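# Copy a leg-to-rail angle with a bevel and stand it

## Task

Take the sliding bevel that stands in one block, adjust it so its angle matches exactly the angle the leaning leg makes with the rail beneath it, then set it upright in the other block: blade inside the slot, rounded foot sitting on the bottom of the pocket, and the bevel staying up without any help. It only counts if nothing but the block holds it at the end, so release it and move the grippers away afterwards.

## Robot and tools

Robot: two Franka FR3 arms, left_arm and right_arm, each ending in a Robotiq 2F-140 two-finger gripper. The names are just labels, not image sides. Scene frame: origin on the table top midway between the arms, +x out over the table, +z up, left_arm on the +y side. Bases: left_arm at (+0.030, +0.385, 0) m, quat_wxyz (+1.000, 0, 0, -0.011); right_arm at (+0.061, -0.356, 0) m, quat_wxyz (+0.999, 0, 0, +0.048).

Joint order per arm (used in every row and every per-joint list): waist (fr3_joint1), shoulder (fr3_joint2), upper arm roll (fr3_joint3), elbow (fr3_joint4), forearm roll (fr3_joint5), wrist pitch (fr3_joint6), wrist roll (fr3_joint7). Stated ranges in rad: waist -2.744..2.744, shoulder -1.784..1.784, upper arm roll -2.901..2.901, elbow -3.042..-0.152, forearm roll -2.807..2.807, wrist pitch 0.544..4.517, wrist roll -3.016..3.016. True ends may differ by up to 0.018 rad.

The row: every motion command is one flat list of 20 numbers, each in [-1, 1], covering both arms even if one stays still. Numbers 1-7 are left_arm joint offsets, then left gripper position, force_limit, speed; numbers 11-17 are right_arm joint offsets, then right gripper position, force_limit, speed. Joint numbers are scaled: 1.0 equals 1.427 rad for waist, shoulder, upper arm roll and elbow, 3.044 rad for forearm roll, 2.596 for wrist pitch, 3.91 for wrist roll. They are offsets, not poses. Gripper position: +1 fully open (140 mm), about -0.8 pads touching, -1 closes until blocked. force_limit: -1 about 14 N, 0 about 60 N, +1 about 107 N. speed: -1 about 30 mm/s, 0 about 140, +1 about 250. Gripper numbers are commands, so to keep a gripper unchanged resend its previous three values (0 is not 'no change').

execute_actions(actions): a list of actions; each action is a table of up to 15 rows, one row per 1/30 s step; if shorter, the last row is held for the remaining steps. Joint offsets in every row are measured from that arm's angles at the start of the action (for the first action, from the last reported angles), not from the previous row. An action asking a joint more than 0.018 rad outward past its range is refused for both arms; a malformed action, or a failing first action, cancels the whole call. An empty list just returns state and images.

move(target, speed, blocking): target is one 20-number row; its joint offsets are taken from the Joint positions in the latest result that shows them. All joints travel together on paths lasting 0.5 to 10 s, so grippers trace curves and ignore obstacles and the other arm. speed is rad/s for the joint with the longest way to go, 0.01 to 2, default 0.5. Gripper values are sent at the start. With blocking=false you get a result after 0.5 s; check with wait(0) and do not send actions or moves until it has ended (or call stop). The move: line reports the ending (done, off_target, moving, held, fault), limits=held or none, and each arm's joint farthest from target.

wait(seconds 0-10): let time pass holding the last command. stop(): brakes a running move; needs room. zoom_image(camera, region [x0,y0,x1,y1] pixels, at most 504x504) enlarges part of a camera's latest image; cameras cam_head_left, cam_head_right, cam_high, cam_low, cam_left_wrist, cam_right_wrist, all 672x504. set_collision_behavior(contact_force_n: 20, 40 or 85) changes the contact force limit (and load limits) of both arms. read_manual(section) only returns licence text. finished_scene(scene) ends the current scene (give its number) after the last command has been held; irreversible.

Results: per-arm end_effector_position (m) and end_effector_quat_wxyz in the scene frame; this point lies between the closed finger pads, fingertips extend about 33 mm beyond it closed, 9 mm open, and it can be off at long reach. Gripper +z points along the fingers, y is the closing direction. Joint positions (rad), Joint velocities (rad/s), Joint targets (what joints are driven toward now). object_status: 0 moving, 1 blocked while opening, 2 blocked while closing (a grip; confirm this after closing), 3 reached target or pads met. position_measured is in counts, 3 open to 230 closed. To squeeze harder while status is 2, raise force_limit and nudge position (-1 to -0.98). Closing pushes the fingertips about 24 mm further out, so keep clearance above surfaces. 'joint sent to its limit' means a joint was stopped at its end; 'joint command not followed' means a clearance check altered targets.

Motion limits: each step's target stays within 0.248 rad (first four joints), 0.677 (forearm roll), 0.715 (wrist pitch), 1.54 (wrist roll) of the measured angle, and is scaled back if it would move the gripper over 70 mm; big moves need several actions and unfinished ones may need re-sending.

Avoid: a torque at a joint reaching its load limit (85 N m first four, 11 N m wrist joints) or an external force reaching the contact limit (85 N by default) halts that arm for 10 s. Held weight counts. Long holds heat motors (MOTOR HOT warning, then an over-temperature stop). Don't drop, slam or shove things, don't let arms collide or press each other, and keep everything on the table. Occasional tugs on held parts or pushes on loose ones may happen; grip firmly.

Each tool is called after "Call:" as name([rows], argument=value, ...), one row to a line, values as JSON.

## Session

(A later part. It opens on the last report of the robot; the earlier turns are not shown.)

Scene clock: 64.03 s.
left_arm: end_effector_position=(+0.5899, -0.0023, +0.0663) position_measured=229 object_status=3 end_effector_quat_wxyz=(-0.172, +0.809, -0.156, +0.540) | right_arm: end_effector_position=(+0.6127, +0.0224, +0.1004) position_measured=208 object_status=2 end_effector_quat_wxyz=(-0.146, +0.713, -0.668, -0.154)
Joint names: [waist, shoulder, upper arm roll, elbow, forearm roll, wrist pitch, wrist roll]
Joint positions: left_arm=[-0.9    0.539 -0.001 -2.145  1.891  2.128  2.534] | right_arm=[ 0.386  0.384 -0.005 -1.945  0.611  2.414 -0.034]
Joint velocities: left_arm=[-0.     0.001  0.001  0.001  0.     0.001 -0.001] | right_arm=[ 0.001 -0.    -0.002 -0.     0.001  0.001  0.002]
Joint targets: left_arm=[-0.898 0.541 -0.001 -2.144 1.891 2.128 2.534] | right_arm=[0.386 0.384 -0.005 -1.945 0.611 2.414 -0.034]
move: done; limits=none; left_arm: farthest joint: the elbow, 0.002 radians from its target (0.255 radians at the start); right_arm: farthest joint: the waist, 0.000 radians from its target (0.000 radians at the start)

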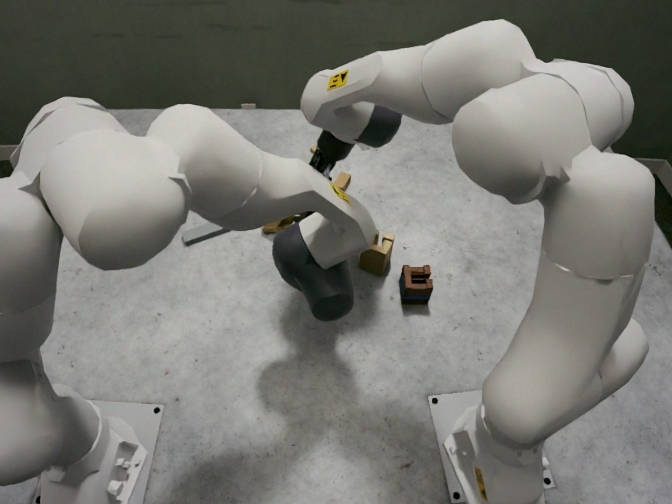

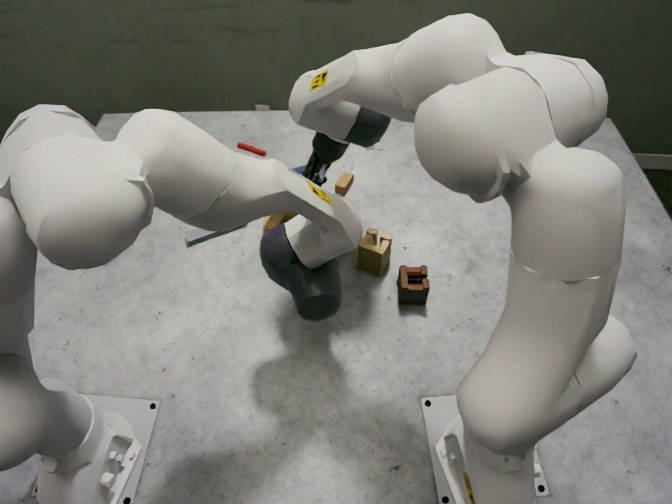

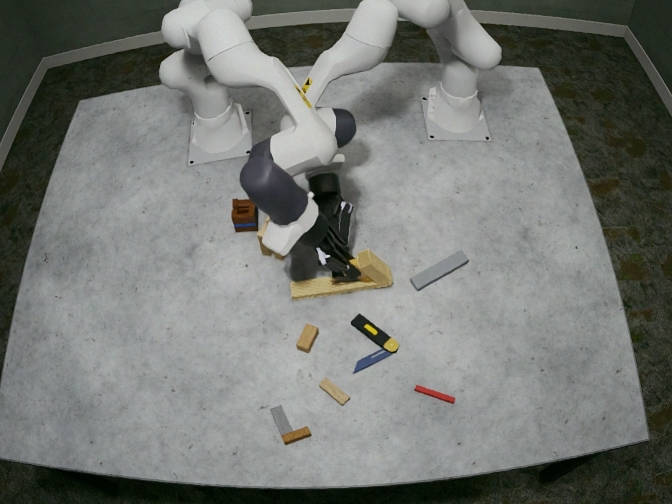

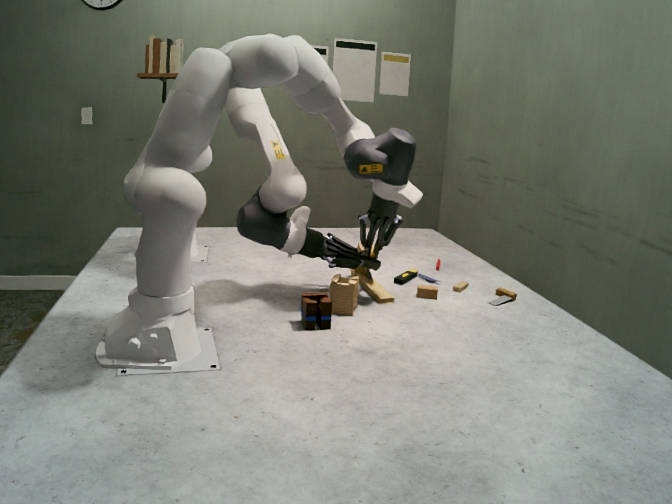

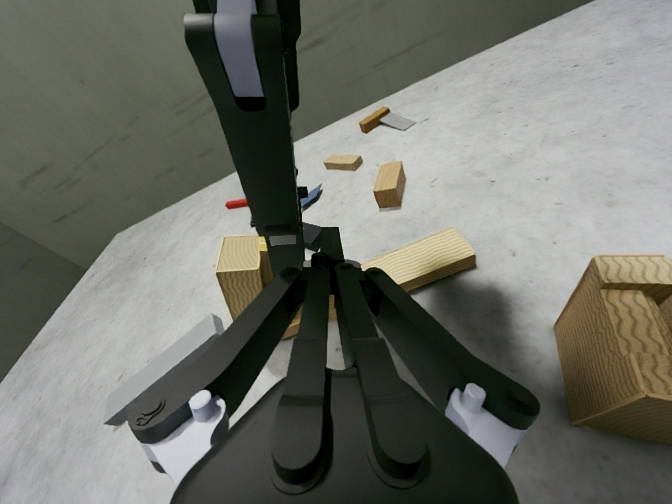

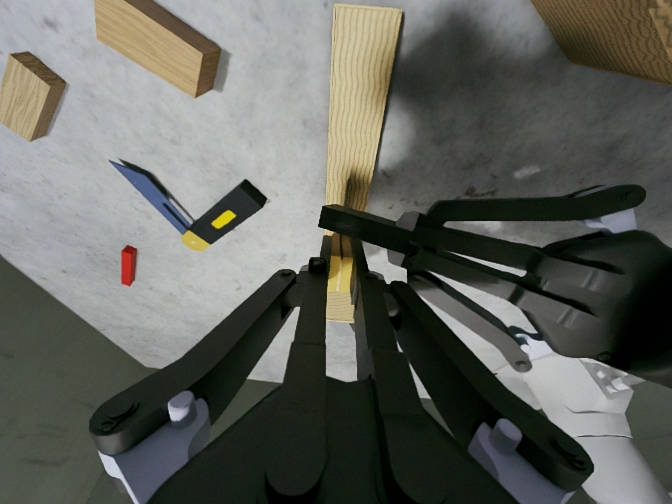

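Call:
move(target=[0,0.033,0,0,0,0.003,0,-0.8,0,0,0,-0.0015,0,0,0,0,0,-1,0.3,-0.6], speed=0.025)

Call:
zoom_image(camera="cam_low", region=[335, 235, 405, 305])

Scene clock: 66.40 s.
left_arm: end_effector_position=(+0.5856, +0.0031, +0.0456) position_measured=229 object_status=3 end_effector_quat_wxyz=(-0.180, +0.811, -0.165, +0.531) | right_arm: end_effector_position=(+0.6124, +0.0224, +0.1004) position_measured=208 object_status=2 end_effector_quat_wxyz=(-0.146, +0.713, -0.668, -0.155)
Joint names: [waist, shoulder, upper arm roll, elbow, forearm roll, wrist pitch, wrist roll]
Joint positions: left_arm=[-0.9    0.575 -0.001 -2.14   1.893  2.128  2.534] | right_arm=[ 0.386  0.383 -0.005 -1.945  0.611  2.414 -0.034]
Joint velocities: left_arm=[ 0.001  0.001 -0.001  0.002  0.001 -0.002  0.   ] | right_arm=[ 0.     0.    -0.001  0.001  0.    -0.001  0.   ]
Joint targets: left_arm=[-0.900 0.586 -0.001 -2.145 1.891 2.136 2.534] | right_arm=[0.386 0.382 -0.005 -1.945 0.611 2.414 -0.034]
move: off_target (left_arm); limits=none; left_arm: farthest joint: the shoulder, 0.011 radians from its target (0.047 radians at the start); right_arm: farthest joint: the shoulder, 0.001 radians from its target (0.002 radians at the start)

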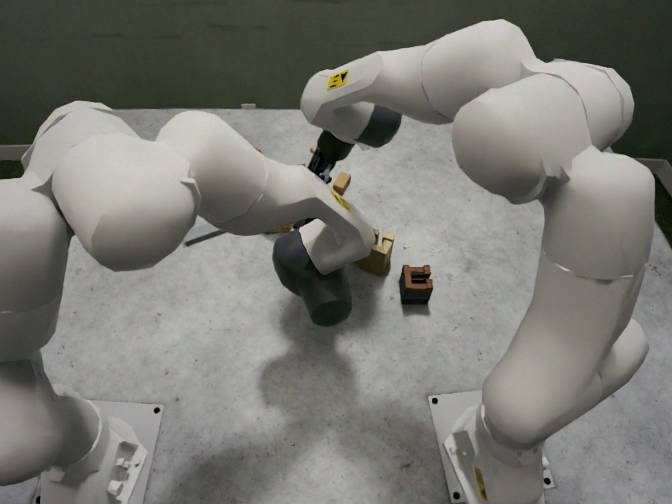

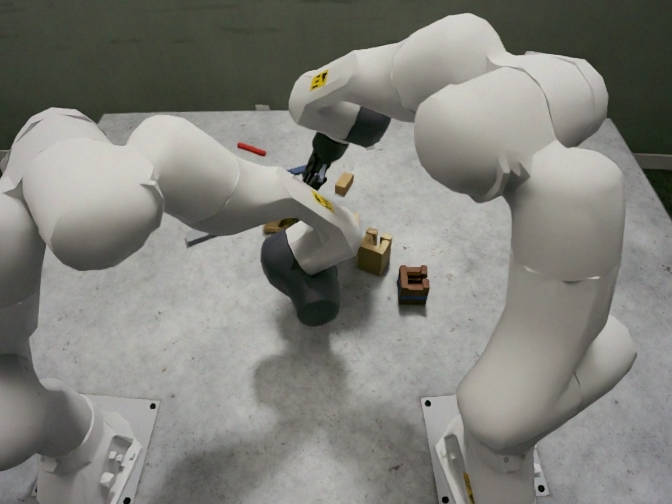

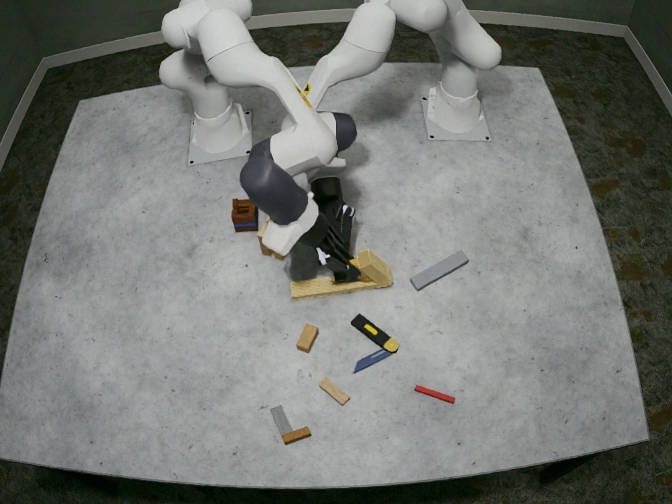

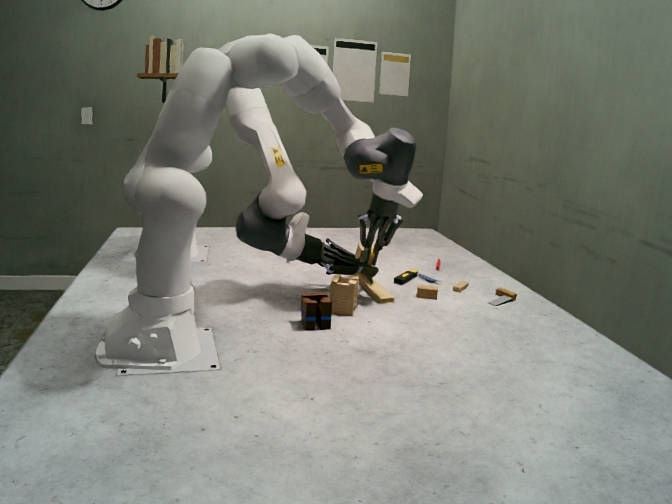

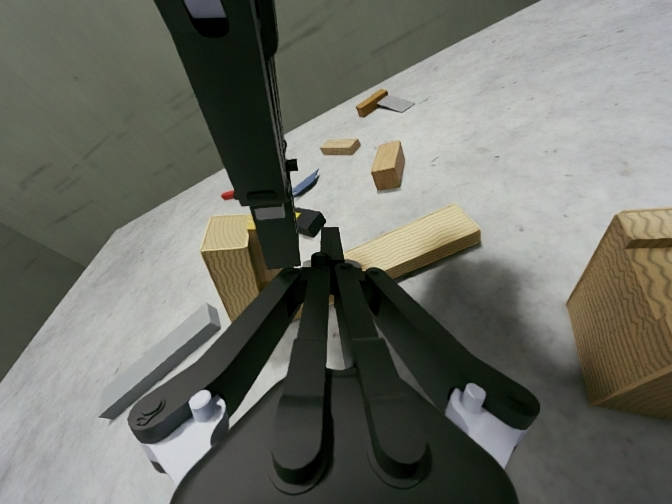

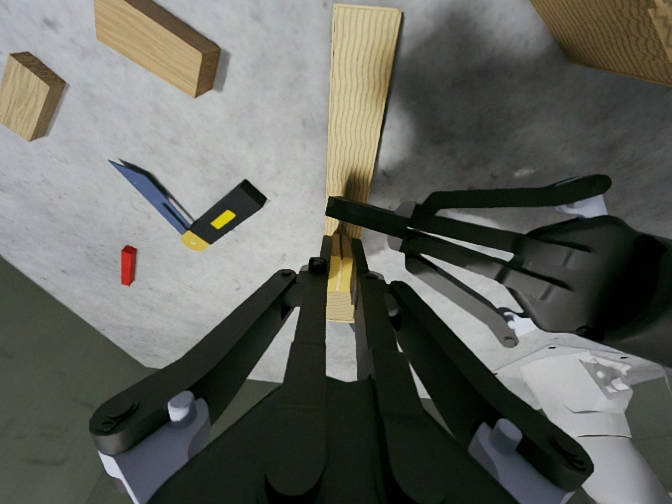

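Region (335, 235, 405, 305) of cam_low's 672x504 image, scaled by 7.200, with more detail than that image has.

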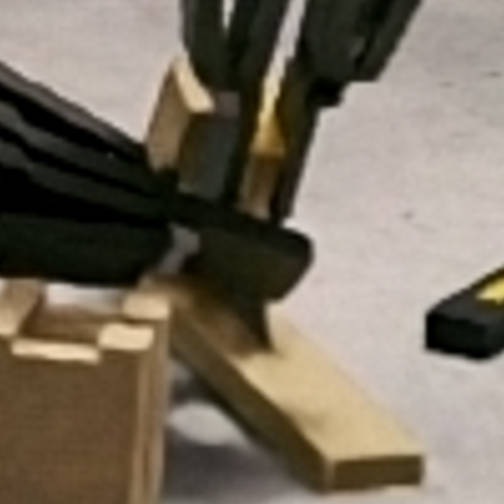

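Call:
move(target=[0,-0.03,0,0,0,0,0,-0.8,0,0,0,0,0,0,0,0,0,-1,0.3,-0.6], speed=0.07)

Call:
move(target=[-0.203,-0.24,0,-0.364,-0.02,-0.004,0.103,-0.8,0,0,-0.0042,-0.0045,0,-0.003,0,-0.002,-0.002,-1,0.3,-0.6], speed=0.4)

Call:
zoom_image(camera="cam_left_wrist", region=[235, 155, 330, 250])

Scene clock: 68.00 s.
left_arm: end_effector_position=(+0.5927, -0.0062, +0.0730) position_measured=229 object_status=3 end_effector_quat_wxyz=(-0.168, +0.807, -0.154, +0.545) | right_arm: end_effector_position=(+0.6124, +0.0224, +0.1004) position_measured=208 object_status=2 end_effector_quat_wxyz=(-0.146, +0.713, -0.668, -0.155)
Joint names: [waist, shoulder, upper arm roll, elbow, forearm roll, wrist pitch, wrist roll]
Joint positions: left_arm=[-0.9    0.533 -0.001 -2.14   1.893  2.127  2.534] | right_arm=[ 0.386  0.383 -0.005 -1.945  0.611  2.414 -0.034]
Joint velocities: left_arm=[-0.001  0.001  0.     0.    -0.001  0.    -0.002] | right_arm=[-0.     0.001 -0.001  0.001 -0.     0.    -0.   ]
Joint targets: left_arm=[-0.900 0.533 -0.001 -2.140 1.893 2.128 2.534] | right_arm=[0.386 0.383 -0.005 -1.945 0.611 2.414 -0.034]
move: done; limits=none; left_arm: farthest joint: the shoulder, 0.001 radians from its target (0.043 radians at the start); right_arm: farthest joint: the waist, 0.000 radians from its target (0.000 radians at the start)

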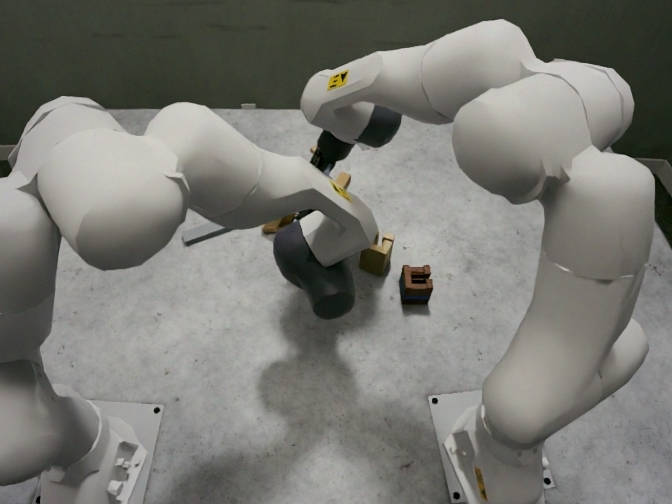

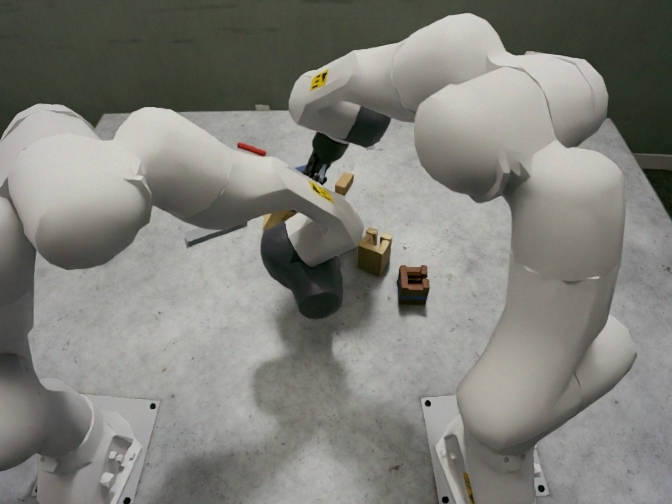

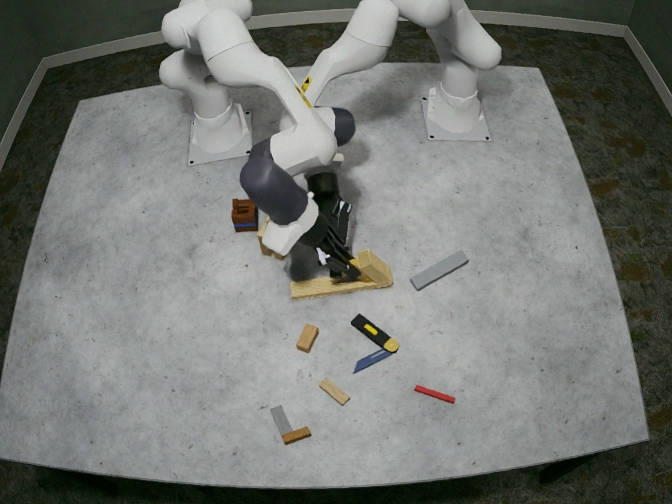

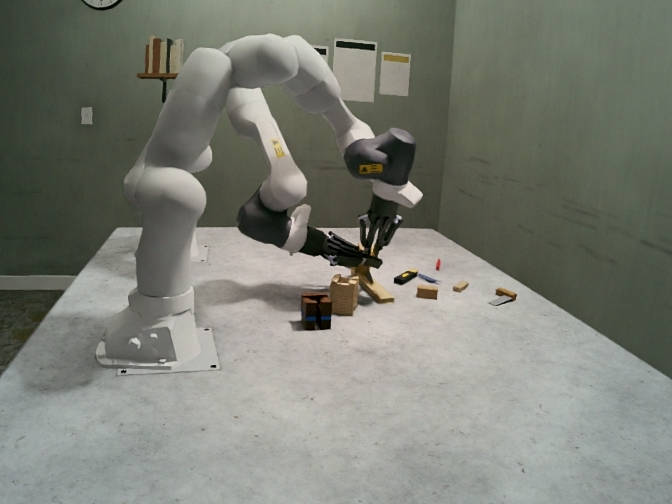

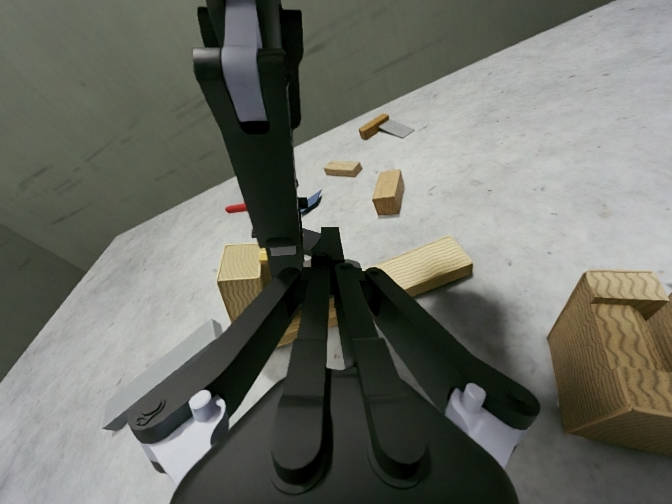

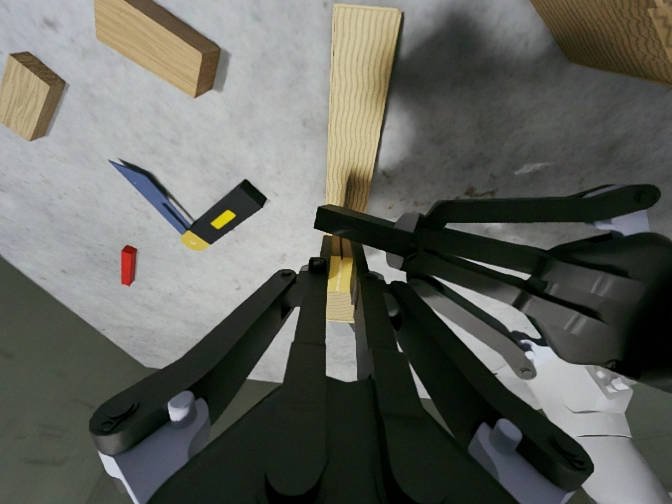

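Scene clock: 70.53 s.
left_arm: end_effector_position=(+0.3949, +0.0344, +0.0693) position_measured=229 object_status=3 end_effector_quat_wxyz=(-0.252, +0.722, -0.443, +0.468) | right_arm: end_effector_position=(+0.6127, +0.0195, +0.1012) position_measured=208 object_status=2 end_effector_quat_wxyz=(-0.146, +0.713, -0.668, -0.155)
Joint names: [waist, shoulder, upper arm roll, elbow, forearm roll, wrist pitch, wrist roll]
Joint positions: left_arm=[-1.188  0.192 -0.001 -2.657  1.836  2.12   2.929] | right_arm=[ 0.381  0.379 -0.005 -1.949  0.611  2.411 -0.037]
Joint velocities: left_arm=[0.    0.001 0.001 0.    0.001 0.    0.006] | right_arm=[ 0.    -0.     0.001  0.     0.001 -0.001  0.   ]
Joint targets: left_arm=[-1.190 0.191 -0.001 -2.659 1.832 2.117 2.937] | right_arm=[0.380 0.377 -0.005 -1.950 0.611 2.408 -0.042]
move: done; limits=none; left_arm: farthest joint: the wrist roll, 0.007 radians from its target (0.402 radians at the start); right_arm: farthest joint: the wrist roll, 0.005 radians from its target (0.008 radians at the start)

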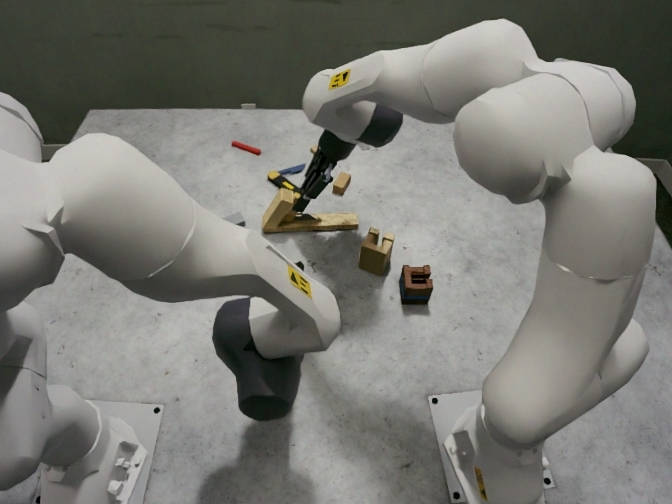

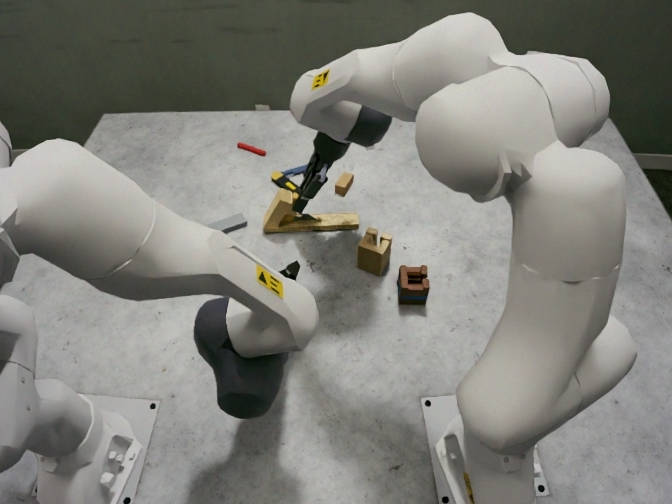

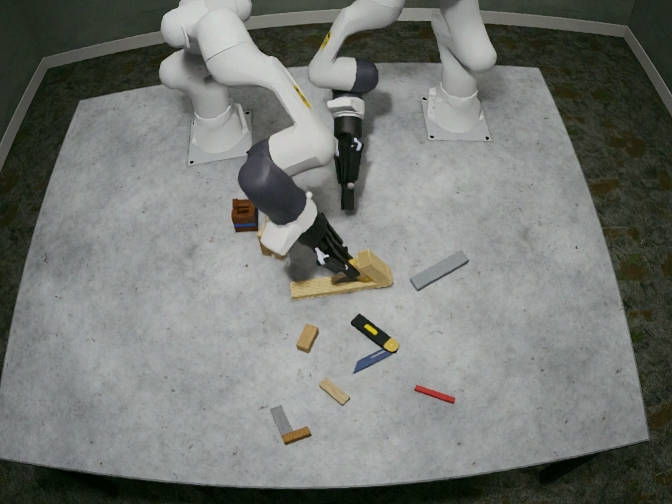

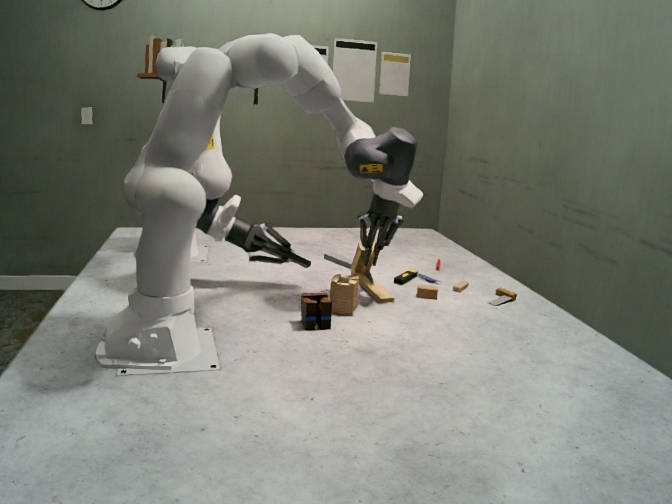

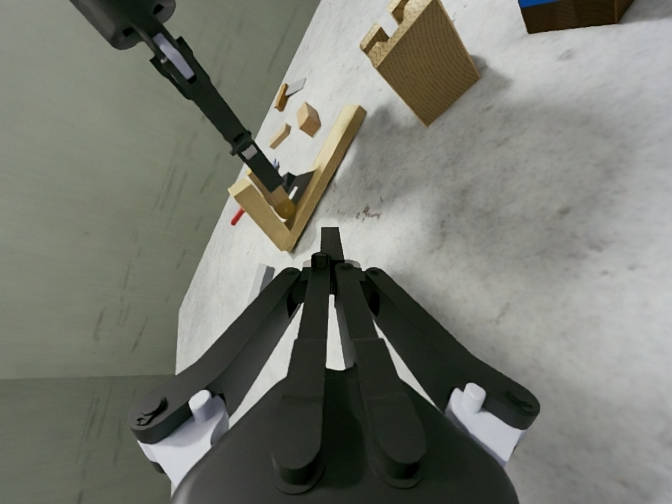

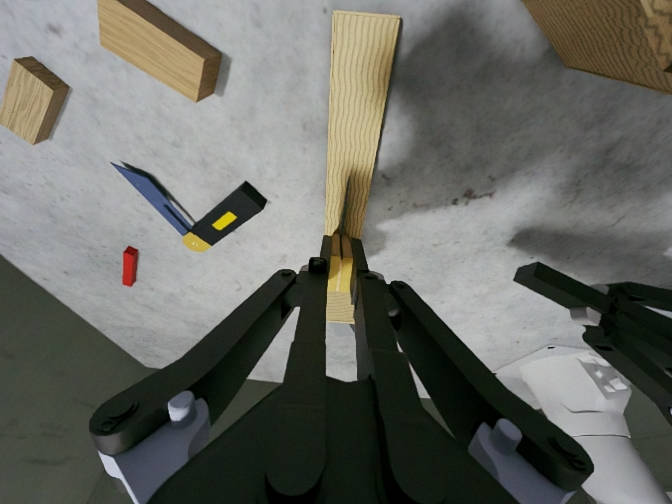

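Region (235, 155, 330, 250) of cam_left_wrist's 672x504 image, scaled by 5.305, with more detail than that image has.

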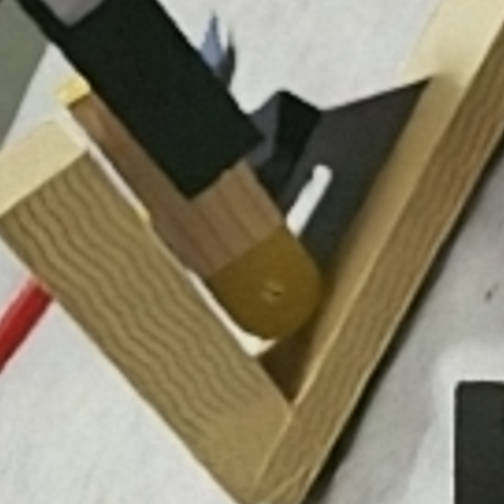

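Call:
move(target=[0,0,0,0,0,0,0,-0.8,0,0,-0.099,-0.153,0.0045,-0.019,-0.031,-0.081,0,-1,0.3,-0.6], speed=0.25)

Call:
move(target=[0,0,0,0,0,0,0,-0.8,0,0,-0.032,-0.516,0,-0.4755,-0.1718,-0.0495,0.093,-1,0.3,-0.6], speed=0.5)

Call:
zoom_image(camera="cam_right_wrist", region=[280, 160, 410, 290])

Scene clock: 72.80 s.
left_arm: end_effector_position=(+0.3949, +0.0344, +0.0694) position_measured=229 object_status=3 end_effector_quat_wxyz=(-0.252, +0.721, -0.444, +0.468) | right_arm: end_effector_position=(+0.6174, -0.0543, +0.2064) position_measured=208 object_status=2 end_effector_quat_wxyz=(-0.152, +0.716, -0.664, -0.151)
Joint names: [waist, shoulder, upper arm roll, elbow, forearm roll, wrist pitch, wrist roll]
Joint positions: left_arm=[-1.188  0.192 -0.001 -2.657  1.836  2.12   2.931] | right_arm=[ 0.241  0.161 -0.    -1.976  0.519  2.205 -0.037]
Joint velocities: left_arm=[ 0.001 -0.     0.    -0.    -0.     0.    -0.   ] | right_arm=[-0.    -0.001 -0.    -0.     0.    -0.005 -0.001]
Joint targets: left_arm=[-1.188 0.192 -0.001 -2.657 1.836 2.120 2.929] | right_arm=[0.240 0.161 0.001 -1.976 0.517 2.201 -0.037]
move: done; limits=none; left_arm: farthest joint: the wrist roll, 0.002 radians from its target (0.002 radians at the start); right_arm: farthest joint: the wrist pitch, 0.004 radians from its target (0.211 radians at the start)

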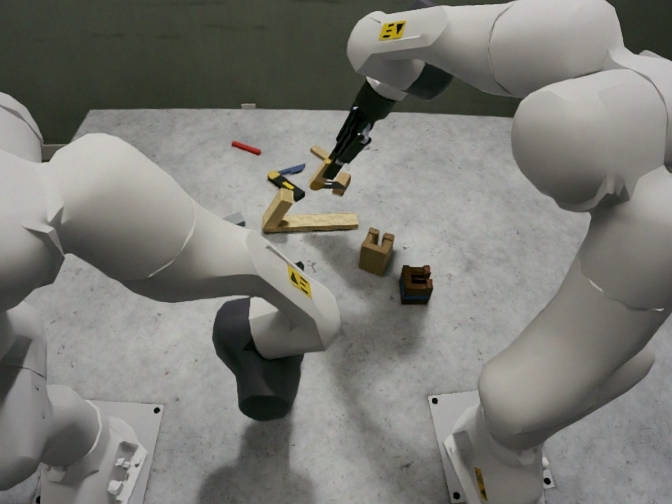

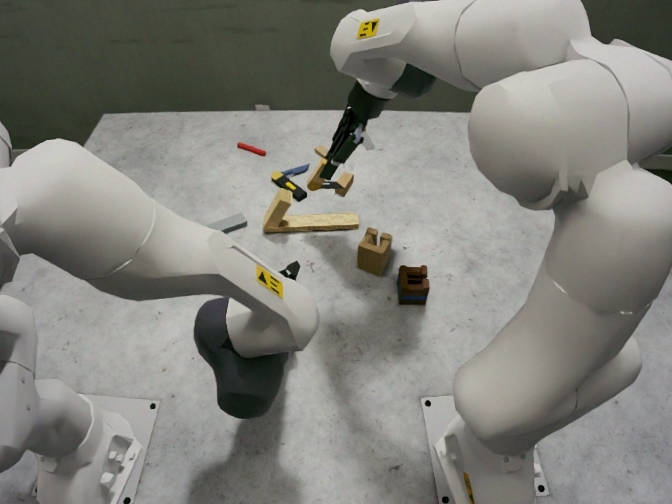

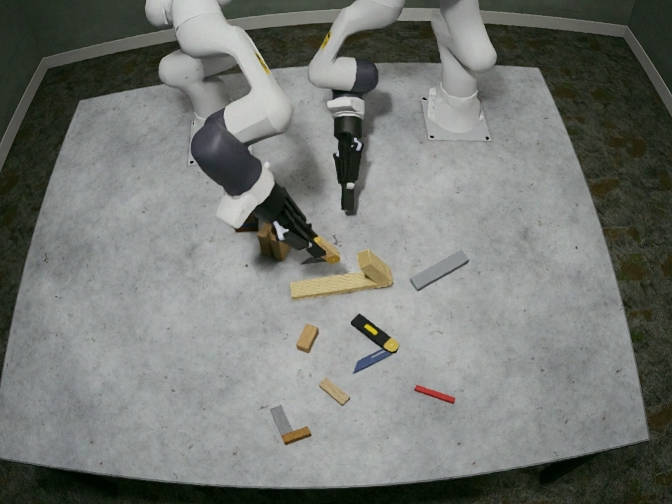

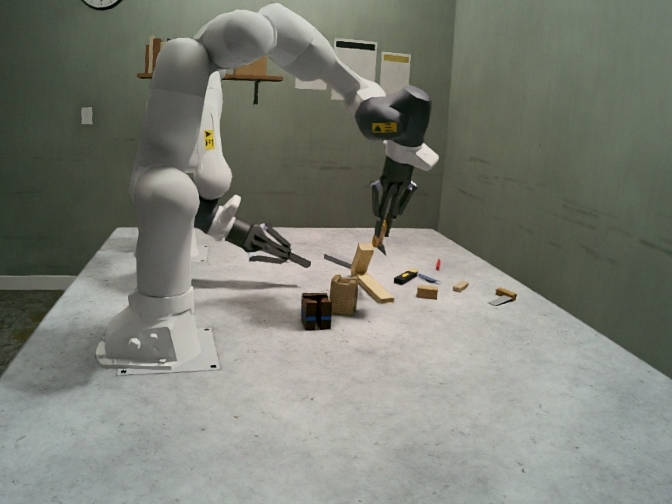

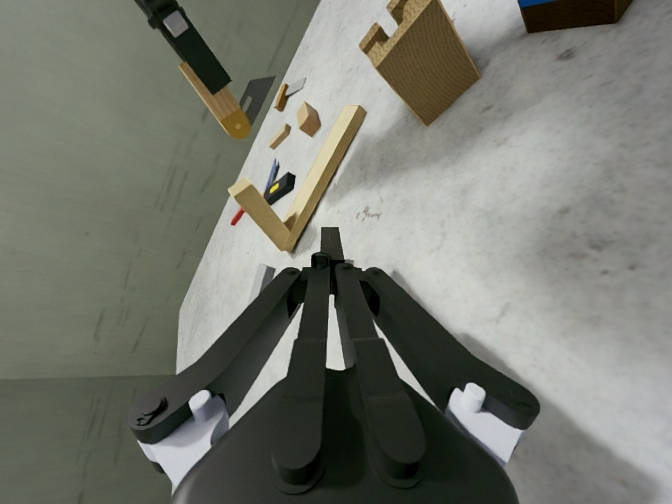

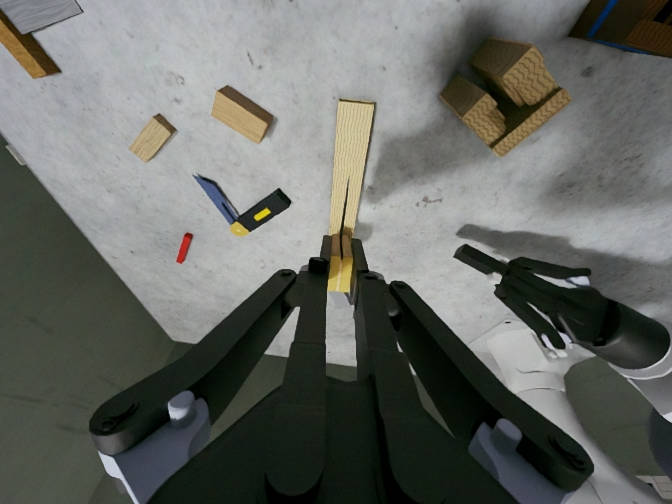

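Scene clock: 75.47 s.
left_arm: end_effector_position=(+0.3949, +0.0344, +0.0694) position_measured=229 object_status=3 end_effector_quat_wxyz=(-0.252, +0.721, -0.444, +0.468) | right_arm: end_effector_position=(+0.4074, -0.2524, +0.2094) position_measured=208 object_status=2 end_effector_quat_wxyz=(-0.001, -0.697, +0.717, -0.000)
Joint names: [waist, shoulder, upper arm roll, elbow, forearm roll, wrist pitch, wrist roll]
Joint positions: left_arm=[-1.188  0.192 -0.001 -2.657  1.836  2.12   2.931] | right_arm=[ 0.197 -0.573 -0.    -2.653 -0.002  2.079  0.32 ]
Joint velocities: left_arm=[-0.001 -0.001  0.001 -0.001  0.     0.     0.001] | right_arm=[-0.     0.001  0.001 -0.    -0.001  0.001  0.006]
Joint targets: left_arm=[-1.188 0.192 -0.001 -2.657 1.836 2.120 2.931] | right_arm=[0.195 -0.575 -0.000 -2.654 -0.004 2.076 0.326]
move: done; limits=none; left_arm: farthest joint: the waist, 0.000 radians from its target (0.000 radians at the start); right_arm: farthest joint: the wrist roll, 0.007 radians from its target (0.364 radians at the start)

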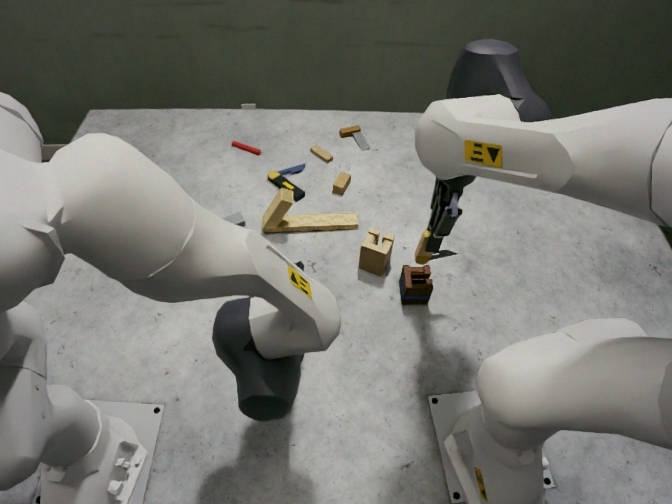

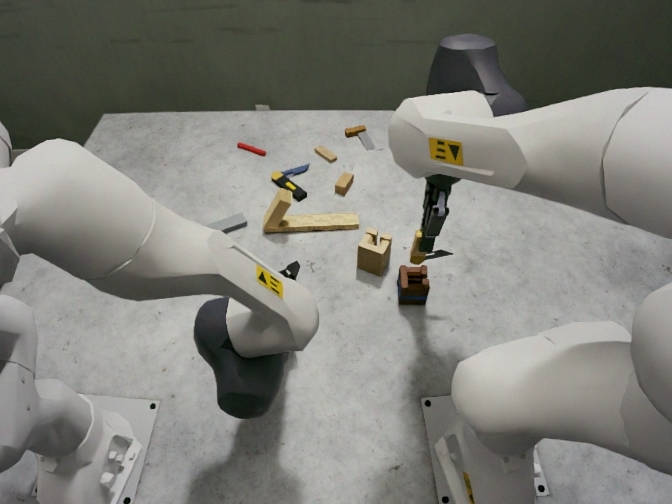

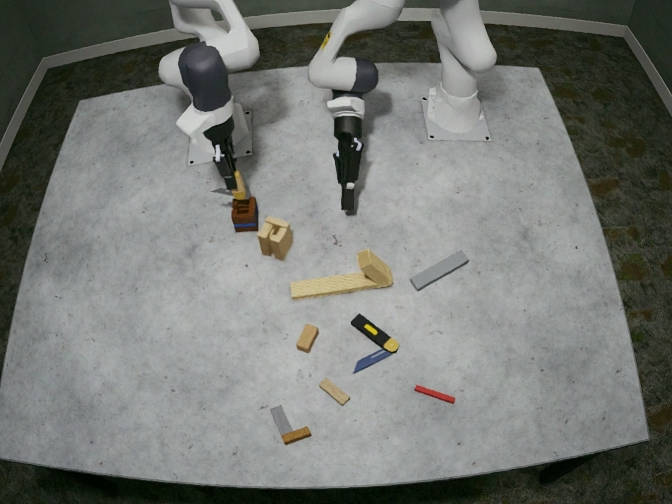

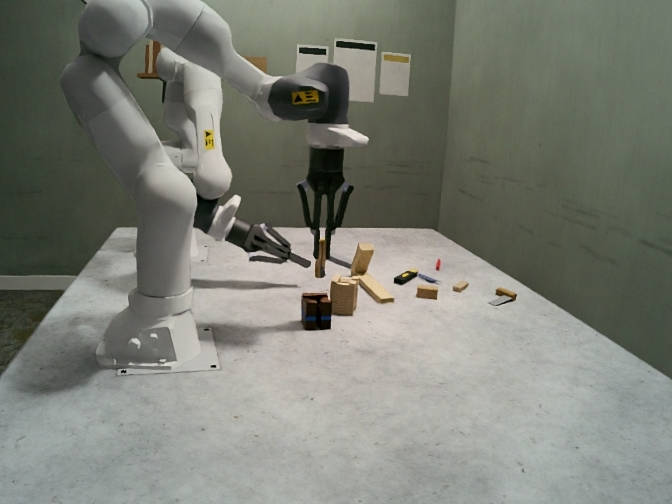

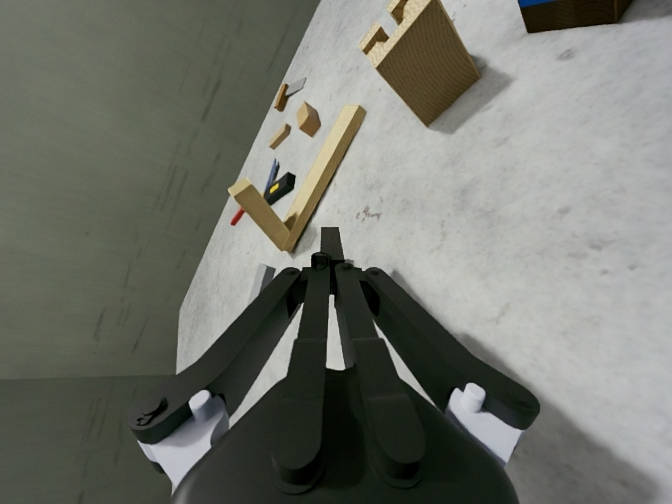

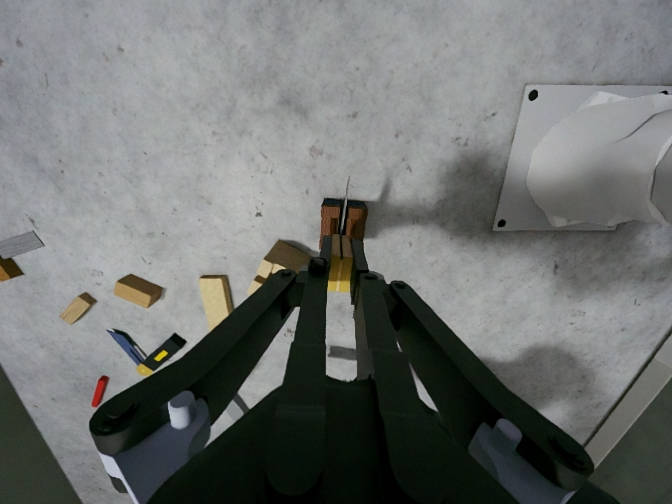

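Region (280, 160, 410, 290) of cam_right_wrist's 672x504 image, scaled by 3.877, with more detail than that image has.

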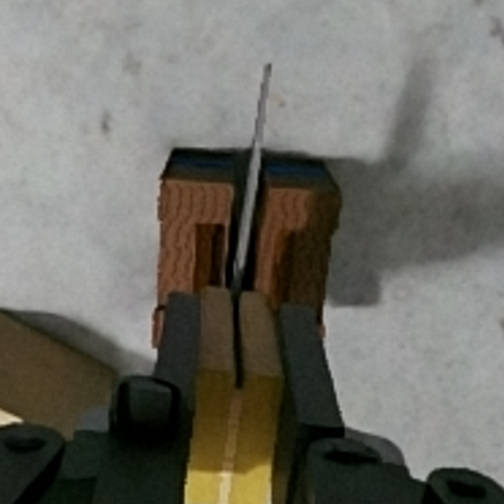

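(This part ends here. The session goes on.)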